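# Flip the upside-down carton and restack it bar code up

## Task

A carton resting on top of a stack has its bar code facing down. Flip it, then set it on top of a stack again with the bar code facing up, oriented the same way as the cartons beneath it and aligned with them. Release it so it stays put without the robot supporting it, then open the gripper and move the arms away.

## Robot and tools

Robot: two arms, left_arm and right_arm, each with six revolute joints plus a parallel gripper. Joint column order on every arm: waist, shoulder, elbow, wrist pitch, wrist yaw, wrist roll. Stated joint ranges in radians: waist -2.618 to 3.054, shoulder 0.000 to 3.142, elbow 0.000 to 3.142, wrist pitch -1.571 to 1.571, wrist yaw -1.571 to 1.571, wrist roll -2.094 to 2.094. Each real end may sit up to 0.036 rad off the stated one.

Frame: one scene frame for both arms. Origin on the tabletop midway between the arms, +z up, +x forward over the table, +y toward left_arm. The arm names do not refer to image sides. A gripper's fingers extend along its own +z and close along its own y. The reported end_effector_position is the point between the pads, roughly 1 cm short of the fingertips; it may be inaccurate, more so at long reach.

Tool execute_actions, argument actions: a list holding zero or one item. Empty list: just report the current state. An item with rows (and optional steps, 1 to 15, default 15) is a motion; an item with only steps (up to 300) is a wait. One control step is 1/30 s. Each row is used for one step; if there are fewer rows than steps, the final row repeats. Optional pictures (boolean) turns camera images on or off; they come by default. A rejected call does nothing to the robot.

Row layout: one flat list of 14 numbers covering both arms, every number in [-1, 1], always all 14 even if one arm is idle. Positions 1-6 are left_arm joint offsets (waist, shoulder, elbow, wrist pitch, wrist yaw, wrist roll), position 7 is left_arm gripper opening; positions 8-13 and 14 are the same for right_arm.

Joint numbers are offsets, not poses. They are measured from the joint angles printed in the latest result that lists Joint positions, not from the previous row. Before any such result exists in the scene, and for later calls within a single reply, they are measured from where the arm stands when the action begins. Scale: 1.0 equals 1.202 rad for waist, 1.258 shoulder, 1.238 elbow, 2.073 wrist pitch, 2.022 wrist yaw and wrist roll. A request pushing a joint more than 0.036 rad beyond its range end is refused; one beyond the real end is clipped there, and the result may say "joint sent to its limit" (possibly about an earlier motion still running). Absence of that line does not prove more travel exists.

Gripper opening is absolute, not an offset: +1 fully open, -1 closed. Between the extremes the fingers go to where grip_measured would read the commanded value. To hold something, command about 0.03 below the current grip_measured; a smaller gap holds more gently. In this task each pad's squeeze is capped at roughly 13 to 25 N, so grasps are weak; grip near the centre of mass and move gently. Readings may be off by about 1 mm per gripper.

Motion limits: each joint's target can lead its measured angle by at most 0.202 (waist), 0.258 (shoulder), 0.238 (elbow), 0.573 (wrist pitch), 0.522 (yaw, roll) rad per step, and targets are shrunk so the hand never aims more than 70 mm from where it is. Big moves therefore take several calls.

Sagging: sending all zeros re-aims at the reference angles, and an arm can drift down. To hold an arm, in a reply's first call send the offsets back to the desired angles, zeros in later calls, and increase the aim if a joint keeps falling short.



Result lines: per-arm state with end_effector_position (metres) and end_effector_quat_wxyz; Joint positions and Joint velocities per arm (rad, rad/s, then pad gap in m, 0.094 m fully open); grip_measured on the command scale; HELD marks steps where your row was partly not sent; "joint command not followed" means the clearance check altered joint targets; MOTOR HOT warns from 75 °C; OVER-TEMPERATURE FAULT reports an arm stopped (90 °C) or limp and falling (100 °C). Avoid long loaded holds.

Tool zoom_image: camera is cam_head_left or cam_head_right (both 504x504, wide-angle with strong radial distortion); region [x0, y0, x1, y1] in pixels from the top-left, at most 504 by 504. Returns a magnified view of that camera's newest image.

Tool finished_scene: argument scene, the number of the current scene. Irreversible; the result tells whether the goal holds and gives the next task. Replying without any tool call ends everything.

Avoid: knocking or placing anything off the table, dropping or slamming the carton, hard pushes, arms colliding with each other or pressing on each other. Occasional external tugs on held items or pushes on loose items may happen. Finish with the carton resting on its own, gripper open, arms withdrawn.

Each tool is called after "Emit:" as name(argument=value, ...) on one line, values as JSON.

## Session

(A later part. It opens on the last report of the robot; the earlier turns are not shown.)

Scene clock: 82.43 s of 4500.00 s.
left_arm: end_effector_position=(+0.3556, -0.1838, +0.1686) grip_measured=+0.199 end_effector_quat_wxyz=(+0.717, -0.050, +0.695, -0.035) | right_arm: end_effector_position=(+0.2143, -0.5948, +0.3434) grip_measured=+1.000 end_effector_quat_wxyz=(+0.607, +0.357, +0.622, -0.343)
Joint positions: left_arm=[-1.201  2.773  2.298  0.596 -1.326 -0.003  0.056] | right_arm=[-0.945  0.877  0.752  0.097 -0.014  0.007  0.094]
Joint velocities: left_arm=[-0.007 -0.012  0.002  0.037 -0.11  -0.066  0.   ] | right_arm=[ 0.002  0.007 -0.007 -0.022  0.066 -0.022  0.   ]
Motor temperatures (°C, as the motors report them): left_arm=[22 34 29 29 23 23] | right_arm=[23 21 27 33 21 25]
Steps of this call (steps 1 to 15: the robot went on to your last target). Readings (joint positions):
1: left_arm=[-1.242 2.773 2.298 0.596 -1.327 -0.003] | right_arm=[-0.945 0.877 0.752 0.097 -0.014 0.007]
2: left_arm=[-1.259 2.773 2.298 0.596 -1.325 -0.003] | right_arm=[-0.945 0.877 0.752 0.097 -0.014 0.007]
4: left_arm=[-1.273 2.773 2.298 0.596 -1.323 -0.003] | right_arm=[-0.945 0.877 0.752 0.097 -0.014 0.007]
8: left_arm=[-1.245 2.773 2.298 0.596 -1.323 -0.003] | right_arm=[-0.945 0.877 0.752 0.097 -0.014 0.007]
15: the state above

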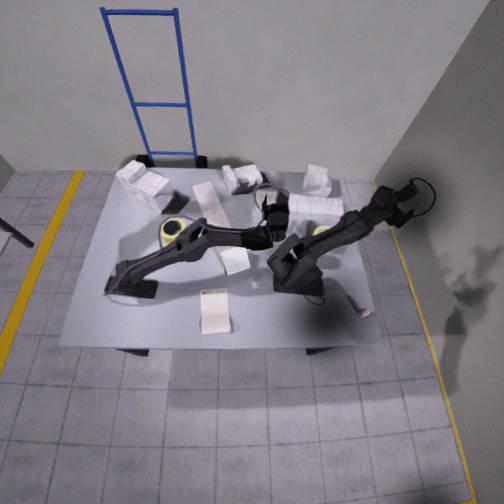

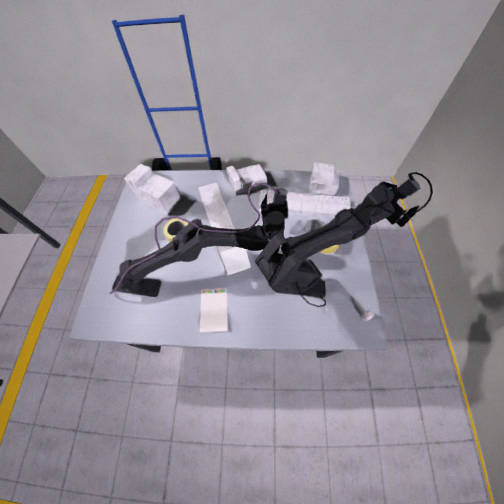

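Emit:
execute_actions(actions=[{"rows":[[0.03,-0.02,0.02,0,0.018,0,0.2,0,0,0,0,0,0,1],[0.06,-0.02,0.02,0,0.018,0,0.2,0,0,0,0,0,0,1],[0.09,-0.02,0.02,0,0.018,0,0.2,0,0,0,0,0,0,1],[0.12,-0.02,0.02,0,0.018,0,0.2,0,0,0,0,0,0,1],[0.15,-0.02,0.02,0,0.018,0,0.2,0,0,0,0,0,0,1],[0.18,-0.02,0.02,0,0.018,0,0.2,0,0,0,0,0,0,1],[0.21,-0.02,0.02,0,0.018,0,0.2,0,0,0,0,0,0,1],[0.24,-0.02,0.02,0,0.018,0,0.2,0,0,0,0,0,0,1],[0.26,-0.02,0.02,0,0.018,0,0.2,0,0,0,0,0,0,1],[0.28,-0.02,0.02,0,0.018,0,0.2,0,0,0,0,0,0,1],[0.3,-0.02,0.02,0,0.018,0,0.2,0,0,0,0,0,0,1],[0.31,-0.02,0.02,0,0.018,0,0.2,0,0,0,0,0,0,1],[0.32,-0.02,0.02,0,0.018,0,0.2,0,0,0,0,0,0,1],[0.33,-0.02,0.02,0,0.018,0,0.2,0,0,0,0,0,0,1],[0.34,-0.02,0.02,0,0.018,0,0.2,0,0,0,0,0,0,1]]}], pictures=false)

Emit:
execute_actions(actions=[{"steps":20}], pictures=false)

Emit:
execute_actions(actions=[{"rows":[[0,0.01,0,0.01,0,0,0.2,0,0,0,0,0,0,1],[0,0.015,0,0.01,0,0,0.2,0,0,0,0,0,0,1],[0,0.02,0,0.01,0,0,0.2,0,0,0,0,0,0,1],[0,0.025,0,0.01,0,0,0.2,0,0,0,0,0,0,1],[0,0.03,0,0.01,0,0,0.2,0,0,0,0,0,0,1],[0,0.035,0,0.01,0,0,0.2,0,0,0,0,0,0,1],[0,0.04,0,0.01,0,0,0.2,0,0,0,0,0,0,1],[0,0.045,0,0.01,0,0,0.2,0,0,0,0,0,0,1],[0,0.05,0,0.01,0,0,0.2,0,0,0,0,0,0,1],[0,0.055,0,0.01,0,0,0.2,0,0,0,0,0,0,1],[0,0.06,0,0.01,0,0,0.2,0,0,0,0,0,0,1],[0,0.065,0,0.01,0,0,0.2,0,0,0,0,0,0,1],[0,0.07,0,0.01,0,0,0.2,0,0,0,0,0,0,1],[0,0.078,0,0.01,0,0,0.2,0,0,0,0,0,0,1],[0,0.085,0,0.01,0,0,0.2,0,0,0,0,0,0,1]]}], pictures=false)

Emit:
execute_actions(actions=[{"steps":15}], pictures=false)

Scene clock: 86.73 s of 4500.00 s.
left_arm: end_effector_position=(+0.5394, -0.0274, +0.1691) grip_measured=+0.199 end_effector_quat_wxyz=(+0.713, -0.168, +0.675, +0.090) | right_arm: end_effector_position=(+0.2143, -0.5948, +0.3434) grip_measured=+1.000 end_effector_quat_wxyz=(+0.607, +0.357, +0.622, -0.343)
Joint positions: left_arm=[-0.824  2.773  2.298  0.595 -1.296 -0.003  0.056] | right_arm=[-0.945  0.877  0.752  0.097 -0.014  0.007  0.094]
Joint velocities: left_arm=[ 0.965 -0.027 -0.007 -0.022  0.081 -0.022  0.   ] | right_arm=[-0.007 -0.007 -0.007  0.037 -0.007  0.081  0.   ]
Motor temperatures (°C, as the motors report them): left_arm=[22 36 29 29 23 23] | right_arm=[23 21 27 33 21 25]
Steps of this call (steps 1 to 15: the robot went on to your last target; steps 16 to 90: nothing new was sent; then 0.80 s passed at rest; steps 91 to 105: all 15 steps of this action). Readings (joint positions):
91: left_arm=[-1.205 2.773 2.298 0.596 -1.323 -0.003] | right_arm=[-0.945 0.877 0.752 0.097 -0.014 0.007]
92: left_arm=[-1.199 2.773 2.298 0.596 -1.317 -0.003] | right_arm=[-0.945 0.877 0.752 0.097 -0.014 0.007]
94: left_arm=[-1.174 2.773 2.298 0.596 -1.305 -0.003] | right_arm=[-0.945 0.877 0.752 0.097 -0.014 0.007]
98: left_arm=[-1.069 2.773 2.298 0.596 -1.298 -0.003] | right_arm=[-0.945 0.877 0.752 0.097 -0.014 0.007]
105: the state above

Scene clock: 87.40 s of 4500.00 s.
left_arm: end_effector_position=(+0.5488, -0.0148, +0.1691) grip_measured=+0.199 end_effector_quat_wxyz=(+0.712, -0.177, +0.673, +0.099) | right_arm: end_effector_position=(+0.2143, -0.5948, +0.3434) grip_measured=+1.000 end_effector_quat_wxyz=(+0.607, +0.357, +0.622, -0.343)
Joint positions: left_arm=[-0.8    2.773  2.298  0.595 -1.296 -0.003  0.056] | right_arm=[-0.945  0.877  0.752  0.097 -0.014  0.007  0.094]
Joint velocities: left_arm=[ 0.007 -0.002 -0.002 -0.037 -0.022 -0.022  0.001] | right_arm=[-0.007  0.007  0.027  0.051  0.007  0.007  0.   ]
Motor temperatures (°C, as the motors report them): left_arm=[22 36 29 29 23 23] | right_arm=[23 21 27 33 21 25]
Steps of this call (steps 1 to 20: the robot went on to your last target). Readings (joint positions):
1: left_arm=[-0.794 2.773 2.298 0.595 -1.296 -0.003] | right_arm=[-0.945 0.877 0.752 0.097 -0.014 0.007]
2: left_arm=[-0.770 2.773 2.298 0.595 -1.296 -0.003] | right_arm=[-0.945 0.877 0.752 0.097 -0.014 0.007]
4: left_arm=[-0.741 2.773 2.298 0.595 -1.298 -0.003] | right_arm=[-0.945 0.877 0.752 0.097 -0.014 0.007]
8: left_arm=[-0.752 2.773 2.298 0.595 -1.299 -0.003] | right_arm=[-0.945 0.877 0.752 0.097 -0.014 0.007]
20: the state above

Scene clock: 87.90 s of 4500.00 s.
left_arm: end_effector_position=(+0.5500, -0.0162, +0.1075) grip_measured=+0.199 end_effector_quat_wxyz=(+0.697, -0.146, +0.690, +0.130) | right_arm: end_effector_position=(+0.2143, -0.5948, +0.3434) grip_measured=+1.000 end_effector_quat_wxyz=(+0.607, +0.357, +0.622, -0.343)
Joint positions: left_arm=[-0.8    2.875  2.298  0.599 -1.297 -0.003  0.056] | right_arm=[-0.945  0.877  0.752  0.097 -0.014  0.007  0.094]
Joint velocities: left_arm=[-0.002  0.203  0.012  0.022 -0.007 -0.007 -0.   ] | right_arm=[ 0.012 -0.012  0.012 -0.007 -0.022  0.007  0.   ]
Motor temperatures (°C, as the motors report them): left_arm=[22 36 29 29 23 23] | right_arm=[23 21 27 33 21 25]
Steps of this call (steps 1 to 15: all 15 steps of this action). Readings (joint positions):
1: left_arm=[-0.800 2.775 2.298 0.596 -1.296 -0.003] | right_arm=[-0.945 0.877 0.752 0.097 -0.014 0.007]
2: left_arm=[-0.800 2.777 2.298 0.597 -1.297 -0.003] | right_arm=[-0.945 0.877 0.752 0.097 -0.014 0.007]
4: left_arm=[-0.800 2.786 2.298 0.599 -1.297 -0.003] | right_arm=[-0.945 0.877 0.752 0.097 -0.014 0.007]
8: left_arm=[-0.800 2.817 2.298 0.599 -1.297 -0.003] | right_arm=[-0.945 0.877 0.752 0.097 -0.014 0.007]
15: the state above

Scene clock: 88.40 s of 4500.00 s.
left_arm: end_effector_position=(+0.5497, -0.0159, +0.0940) grip_measured=+0.199 end_effector_quat_wxyz=(+0.694, -0.139, +0.693, +0.137) | right_arm: end_effector_position=(+0.2143, -0.5948, +0.3434) grip_measured=+1.000 end_effector_quat_wxyz=(+0.607, +0.357, +0.622, -0.343)
Joint positions: left_arm=[-0.8    2.897  2.298  0.599 -1.297 -0.003  0.056] | right_arm=[-0.945  0.877  0.752  0.097 -0.014  0.007  0.094]
Joint velocities: left_arm=[-0.007  0.002  0.002 -0.007 -0.022  0.037 -0.   ] | right_arm=[ 0.002  0.007 -0.017  0.007 -0.066 -0.022  0.   ]
Motor temperatures (°C, as the motors report them): left_arm=[22 36 29 29 23 23] | right_arm=[23 21 27 33 21 25]
Steps of this call (steps 1 to 15: the robot went on to your last target). Readings (joint positions):
1: left_arm=[-0.800 2.881 2.298 0.599 -1.297 -0.003] | right_arm=[-0.945 0.877 0.752 0.097 -0.014 0.007]
2: left_arm=[-0.800 2.887 2.298 0.599 -1.297 -0.003] | right_arm=[-0.945 0.877 0.752 0.097 -0.014 0.007]
4: left_arm=[-0.800 2.895 2.298 0.599 -1.297 -0.003] | right_arm=[-0.945 0.877 0.752 0.097 -0.014 0.007]
8: left_arm=[-0.800 2.897 2.298 0.599 -1.297 -0.003] | right_arm=[-0.945 0.877 0.752 0.097 -0.014 0.007]
15: the state above

Emit:
execute_actions(actions=[{"rows":[[0,0.003,0,0.01,-0.01,0,0.1,0,0,0,0,0,0,1]]}], pictures=false)

Emit:
execute_actions(actions=[{"rows":[[0,-0.015,0,0.01,0,0,-0.1,0,0,0,0,0,0,1],[0,-0.015,0,0.01,0,0,-0.15,0,0,0,0,0,0,1],[0,-0.015,0,0.01,0,0,-0.2,0,0,0,0,0,0,1],[0,-0.015,0,0.01,0,0,-0.25,0,0,0,0,0,0,1],[0,-0.015,0,0.01,0,0,-0.3,0,0,0,0,0,0,1],[0,-0.015,0,0.01,0,0,-0.36,0,0,0,0,0,0,1]]}])

Emit:
zoom_image(camera="cam_head_left", region=[215, 155, 275, 205])

Emit:
zoom_image(camera="cam_head_right", region=[215, 155, 275, 205])

Scene clock: 89.80 s of 4500.00 s.
left_arm: end_effector_position=(+0.5489, -0.0139, +0.0940) grip_measured=+0.101 end_effector_quat_wxyz=(+0.693, -0.144, +0.692, +0.141) | right_arm: end_effector_position=(+0.2143, -0.5948, +0.3434) grip_measured=+1.000 end_effector_quat_wxyz=(+0.607, +0.357, +0.622, -0.343)
Joint positions: left_arm=[-0.8    2.897  2.298  0.599 -1.309 -0.003  0.052] | right_arm=[-0.945  0.877  0.752  0.097 -0.014  0.007  0.094]
Joint velocities: left_arm=[ 0.002  0.002 -0.022  0.095  0.037 -0.022  0.   ] | right_arm=[ 0.017  0.002 -0.002 -0.081  0.007 -0.007  0.   ]
Motor temperatures (°C, as the motors report them): left_arm=[22 37 29 29 23 23] | right_arm=[23 21 27 34 21 25]
Steps of this call (steps 1 to 15: the robot went on to your last target; steps 16 to 27: nothing new was sent; steps 28 to 42: all 15 steps of this action). Readings (joint positions):
28: left_arm=[-0.800 2.897 2.298 0.599 -1.298 -0.003] | right_arm=[-0.945 0.877 0.752 0.097 -0.014 0.007]
29: left_arm=[-0.800 2.897 2.298 0.599 -1.301 -0.003] | right_arm=[-0.945 0.877 0.752 0.097 -0.014 0.007]
31: left_arm=[-0.800 2.897 2.298 0.599 -1.304 -0.003] | right_arm=[-0.945 0.877 0.752 0.097 -0.014 0.007]
35: left_arm=[-0.800 2.897 2.298 0.599 -1.307 -0.003] | right_arm=[-0.945 0.877 0.752 0.097 -0.014 0.007]
42: the state above

Scene clock: 90.30 s of 4500.00 s.
left_arm: end_effector_position=(+0.5488, -0.0138, +0.0940) grip_measured=-0.308 end_effector_quat_wxyz=(+0.693, -0.144, +0.692, +0.141) | right_arm: end_effector_position=(+0.2143, -0.5948, +0.3434) grip_measured=+1.000 end_effector_quat_wxyz=(+0.607, +0.357, +0.622, -0.343)
Joint positions: left_arm=[-0.8    2.897  2.298  0.599 -1.309 -0.003  0.033] | right_arm=[-0.945  0.877  0.752  0.097 -0.014  0.007  0.094]
Joint velocities: left_arm=[-0.007 -0.032 -0.002 -0.007 -0.007 -0.007 -0.   ] | right_arm=[-0.002  0.002 -0.012 -0.007 -0.037 -0.037  0.   ]
Motor temperatures (°C, as the motors report them): left_arm=[22 37 29 29 23 23] | right_arm=[23 21 27 34 21 25]
Steps of this call (steps 1 to 15: all 15 steps of this action). Readings (joint positions):
1: left_arm=[-0.800 2.897 2.298 0.599 -1.309 -0.003] | right_arm=[-0.945 0.877 0.752 0.097 -0.014 0.007]
2: left_arm=[-0.800 2.897 2.298 0.599 -1.309 -0.003] | right_arm=[-0.945 0.877 0.752 0.097 -0.014 0.007]
4: left_arm=[-0.800 2.897 2.298 0.599 -1.309 -0.003] | right_arm=[-0.945 0.877 0.752 0.097 -0.014 0.007]
8: left_arm=[-0.800 2.897 2.298 0.599 -1.309 -0.003] | right_arm=[-0.945 0.877 0.752 0.097 -0.014 0.007]
15: the state above

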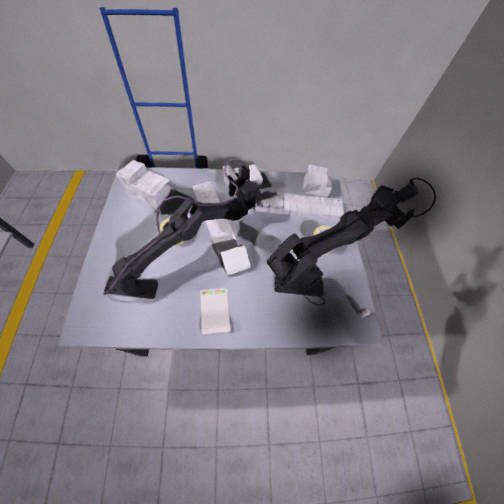

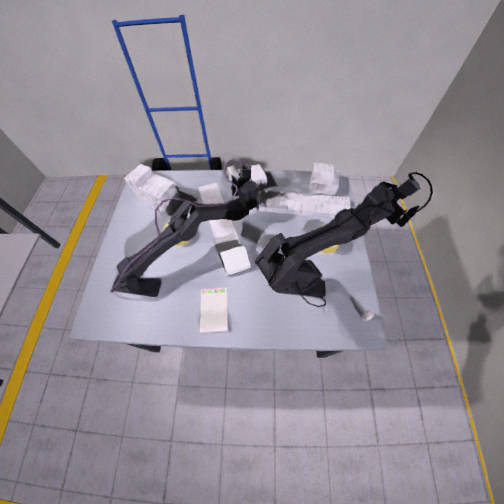

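Region (215, 155, 275, 205) of cam_head_left's 504x504 image, scaled by 8.400, with more detail than that image has.

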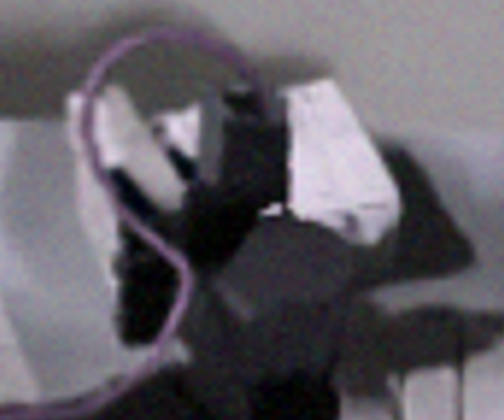

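Region (215, 155, 275, 205) of cam_head_right's 504x504 image, scaled by 8.400, with more detail than that image has.

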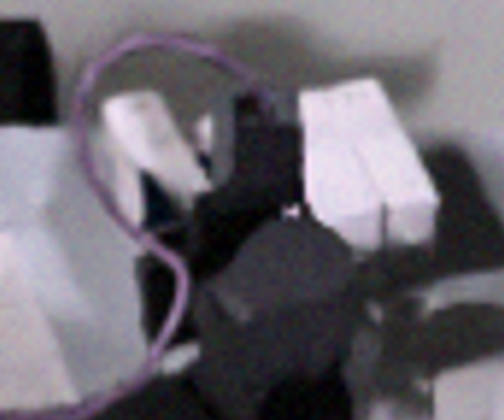

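Emit:
execute_actions(actions=[{"rows":[[0,-0.02,0,0.008,0,0,0.2,0,0,0,0,0,0,1]],"steps":10}], pictures=false)

Emit:
execute_actions(actions=[{"rows":[[0,-0.12,0,0.008,0,0,0.2,0,0,0,0,0,0,1]]}], pictures=false)

Emit:
execute_actions(actions=[{"rows":[[-0.32,-0.03,0,0.008,0,0,0.2,0,0,0,0,0,0,1]]}], pictures=false)

Emit:
execute_actions(actions=[{"steps":15}])

Emit:
zoom_image(camera="cam_head_left", region=[215, 155, 275, 205])

Emit:
zoom_image(camera="cam_head_right", region=[215, 155, 275, 205])

Scene clock: 92.03 s of 4500.00 s.
left_arm: end_effector_position=(+0.5488, -0.0138, +0.0940) grip_measured=+0.198 end_effector_quat_wxyz=(+0.693, -0.144, +0.692, +0.141) | right_arm: end_effector_position=(+0.2143, -0.5948, +0.3434) grip_measured=+1.000 end_effector_quat_wxyz=(+0.607, +0.357, +0.622, -0.343)
Joint positions: left_arm=[-0.8    2.897  2.298  0.599 -1.309 -0.003  0.056] | right_arm=[-0.945  0.877  0.752  0.097 -0.014  0.007  0.094]
Joint velocities: left_arm=[-0.002 -0.017  0.002 -0.037  0.037  0.022 -0.001] | right_arm=[-0.012  0.007 -0.007 -0.007 -0.037  0.007  0.   ]
Motor temperatures (°C, as the motors report them): left_arm=[22 37 29 29 23 23] | right_arm=[23 21 27 34 21 25]
Steps of this call (steps 1 to 15: the robot went on to your last target; steps 16 to 42: nothing new was sent; steps 43 to 52: all 10 steps of this action). Readings (joint positions):
43: left_arm=[-0.800 2.897 2.298 0.599 -1.309 -0.003] | right_arm=[-0.945 0.877 0.752 0.097 -0.014 0.007]
44: left_arm=[-0.800 2.897 2.298 0.599 -1.309 -0.003] | right_arm=[-0.945 0.877 0.752 0.097 -0.014 0.007]
46: left_arm=[-0.800 2.897 2.298 0.599 -1.309 -0.003] | right_arm=[-0.945 0.877 0.752 0.097 -0.014 0.007]
50: left_arm=[-0.800 2.897 2.298 0.599 -1.309 -0.003] | right_arm=[-0.945 0.877 0.752 0.097 -0.014 0.007]
52: the state above

Scene clock: 92.53 s of 4500.00 s.
left_arm: end_effector_position=(+0.5471, -0.0116, +0.1749) grip_measured=+0.198 end_effector_quat_wxyz=(+0.713, -0.187, +0.669, +0.098) | right_arm: end_effector_position=(+0.2143, -0.5948, +0.3434) grip_measured=+1.000 end_effector_quat_wxyz=(+0.607, +0.357, +0.622, -0.343)
Joint positions: left_arm=[-0.8    2.76   2.289  0.609 -1.309 -0.003  0.056] | right_arm=[-0.945  0.877  0.752  0.097 -0.014  0.007  0.094]
Joint velocities: left_arm=[ 0.002  0.042 -0.007  0.007  0.022 -0.022 -0.   ] | right_arm=[ 0.007 -0.012 -0.002 -0.007 -0.007 -0.007  0.   ]
Motor temperatures (°C, as the motors report them): left_arm=[22 38 29 29 23 23] | right_arm=[23 21 27 34 21 25]
Steps of this call (steps 1 to 15: all 15 steps of this action). Readings (joint positions):
1: left_arm=[-0.800 2.890 2.296 0.596 -1.309 -0.003] | right_arm=[-0.945 0.877 0.752 0.097 -0.014 0.007]
2: left_arm=[-0.800 2.881 2.291 0.591 -1.309 -0.003] | right_arm=[-0.945 0.877 0.752 0.097 -0.014 0.007]
4: left_arm=[-0.800 2.856 2.289 0.587 -1.309 -0.003] | right_arm=[-0.945 0.877 0.752 0.097 -0.014 0.007]
8: left_arm=[-0.800 2.790 2.289 0.592 -1.309 -0.003] | right_arm=[-0.945 0.877 0.752 0.097 -0.014 0.007]
15: the state above

Scene clock: 93.03 s of 4500.00 s.
left_arm: end_effector_position=(+0.3500, -0.1886, +0.1749) grip_measured=+0.199 end_effector_quat_wxyz=(+0.718, -0.046, +0.693, -0.050) | right_arm: end_effector_position=(+0.2143, -0.5948, +0.3434) grip_measured=+1.000 end_effector_quat_wxyz=(+0.607, +0.357, +0.622, -0.343)
Joint positions: left_arm=[-1.211  2.76   2.289  0.609 -1.31  -0.003  0.056] | right_arm=[-0.945  0.877  0.752  0.097 -0.014  0.007  0.094]
Joint velocities: left_arm=[-0.652 -0.002 -0.007  0.022  0.081 -0.007 -0.001] | right_arm=[-0.012 -0.027 -0.007 -0.007 -0.037  0.007  0.   ]
Motor temperatures (°C, as the motors report them): left_arm=[22 38 29 29 23 23] | right_arm=[23 21 27 34 21 25]
Steps of this call (steps 1 to 15: all 15 steps of this action). Readings (joint positions):
1: left_arm=[-0.808 2.760 2.289 0.609 -1.311 -0.003] | right_arm=[-0.945 0.877 0.752 0.097 -0.014 0.007]
2: left_arm=[-0.817 2.760 2.289 0.609 -1.314 -0.003] | right_arm=[-0.945 0.877 0.752 0.097 -0.014 0.007]
4: left_arm=[-0.855 2.760 2.289 0.609 -1.315 -0.003] | right_arm=[-0.945 0.877 0.752 0.097 -0.014 0.007]
8: left_arm=[-0.976 2.760 2.289 0.609 -1.315 -0.003] | right_arm=[-0.945 0.877 0.752 0.097 -0.014 0.007]
15: the state above

Scene clock: 93.53 s of 4500.00 s.
left_arm: end_effector_position=(+0.3707, -0.1761, +0.1749) grip_measured=+0.199 end_effector_quat_wxyz=(+0.719, -0.059, +0.692, -0.036) | right_arm: end_effector_position=(+0.2143, -0.5948, +0.3434) grip_measured=+1.000 end_effector_quat_wxyz=(+0.607, +0.357, +0.622, -0.343)
Joint positions: left_arm=[-1.174  2.76   2.289  0.609 -1.309 -0.003  0.056] | right_arm=[-0.945  0.877  0.752  0.097 -0.014  0.007  0.094]
Joint velocities: left_arm=[-0.071  0.012 -0.007  0.051 -0.037  0.037  0.   ] | right_arm=[-0.017 -0.012  0.002  0.007 -0.066 -0.022  0.   ]
Motor temperatures (°C, as the motors report them): left_arm=[22 38 28 29 23 23] | right_arm=[23 21 27 34 21 25]
Steps of this call (steps 1 to 15: the robot went on to your last target). Readings (joint positions):
1: left_arm=[-1.229 2.760 2.289 0.609 -1.308 -0.003] | right_arm=[-0.945 0.877 0.752 0.097 -0.014 0.007]
2: left_arm=[-1.240 2.760 2.289 0.609 -1.307 -0.003] | right_arm=[-0.945 0.877 0.752 0.097 -0.014 0.007]
4: left_arm=[-1.242 2.760 2.289 0.609 -1.306 -0.003] | right_arm=[-0.945 0.877 0.752 0.097 -0.014 0.007]
8: left_arm=[-1.205 2.760 2.289 0.609 -1.306 -0.003] | right_arm=[-0.945 0.877 0.752 0.097 -0.014 0.007]
15: the state above

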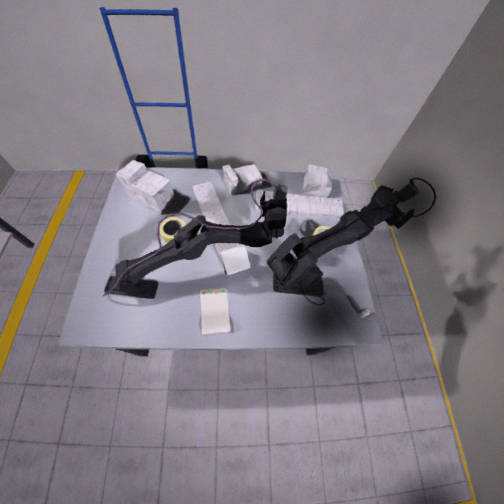

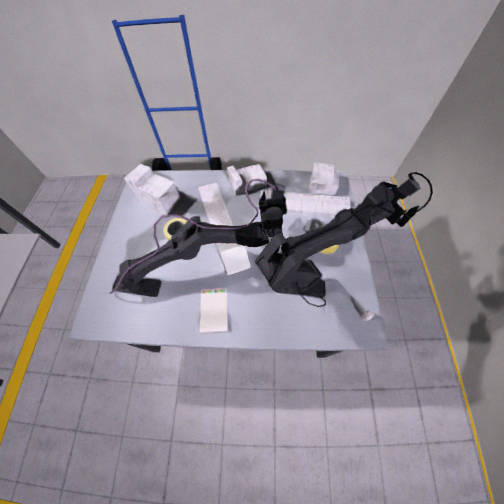

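Region (215, 155, 275, 205) of cam_head_left's 504x504 image, scaled by 8.400, with more detail than that image has.

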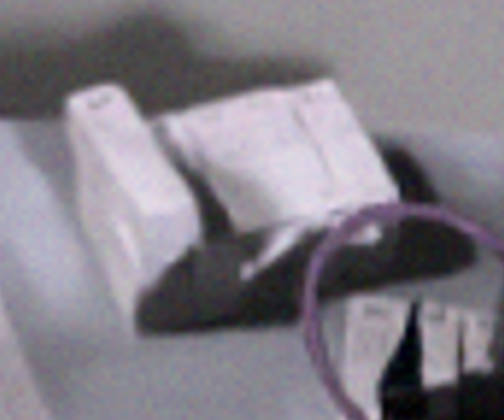

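Region (215, 155, 275, 205) of cam_head_right's 504x504 image, scaled by 8.400, with more detail than that image has.

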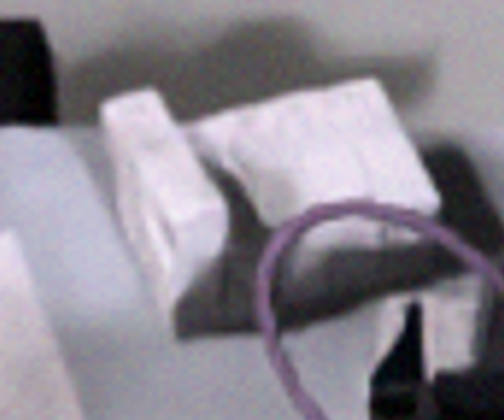

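Emit:
finished_scene(scene=1)

The scene is finished: the task was done.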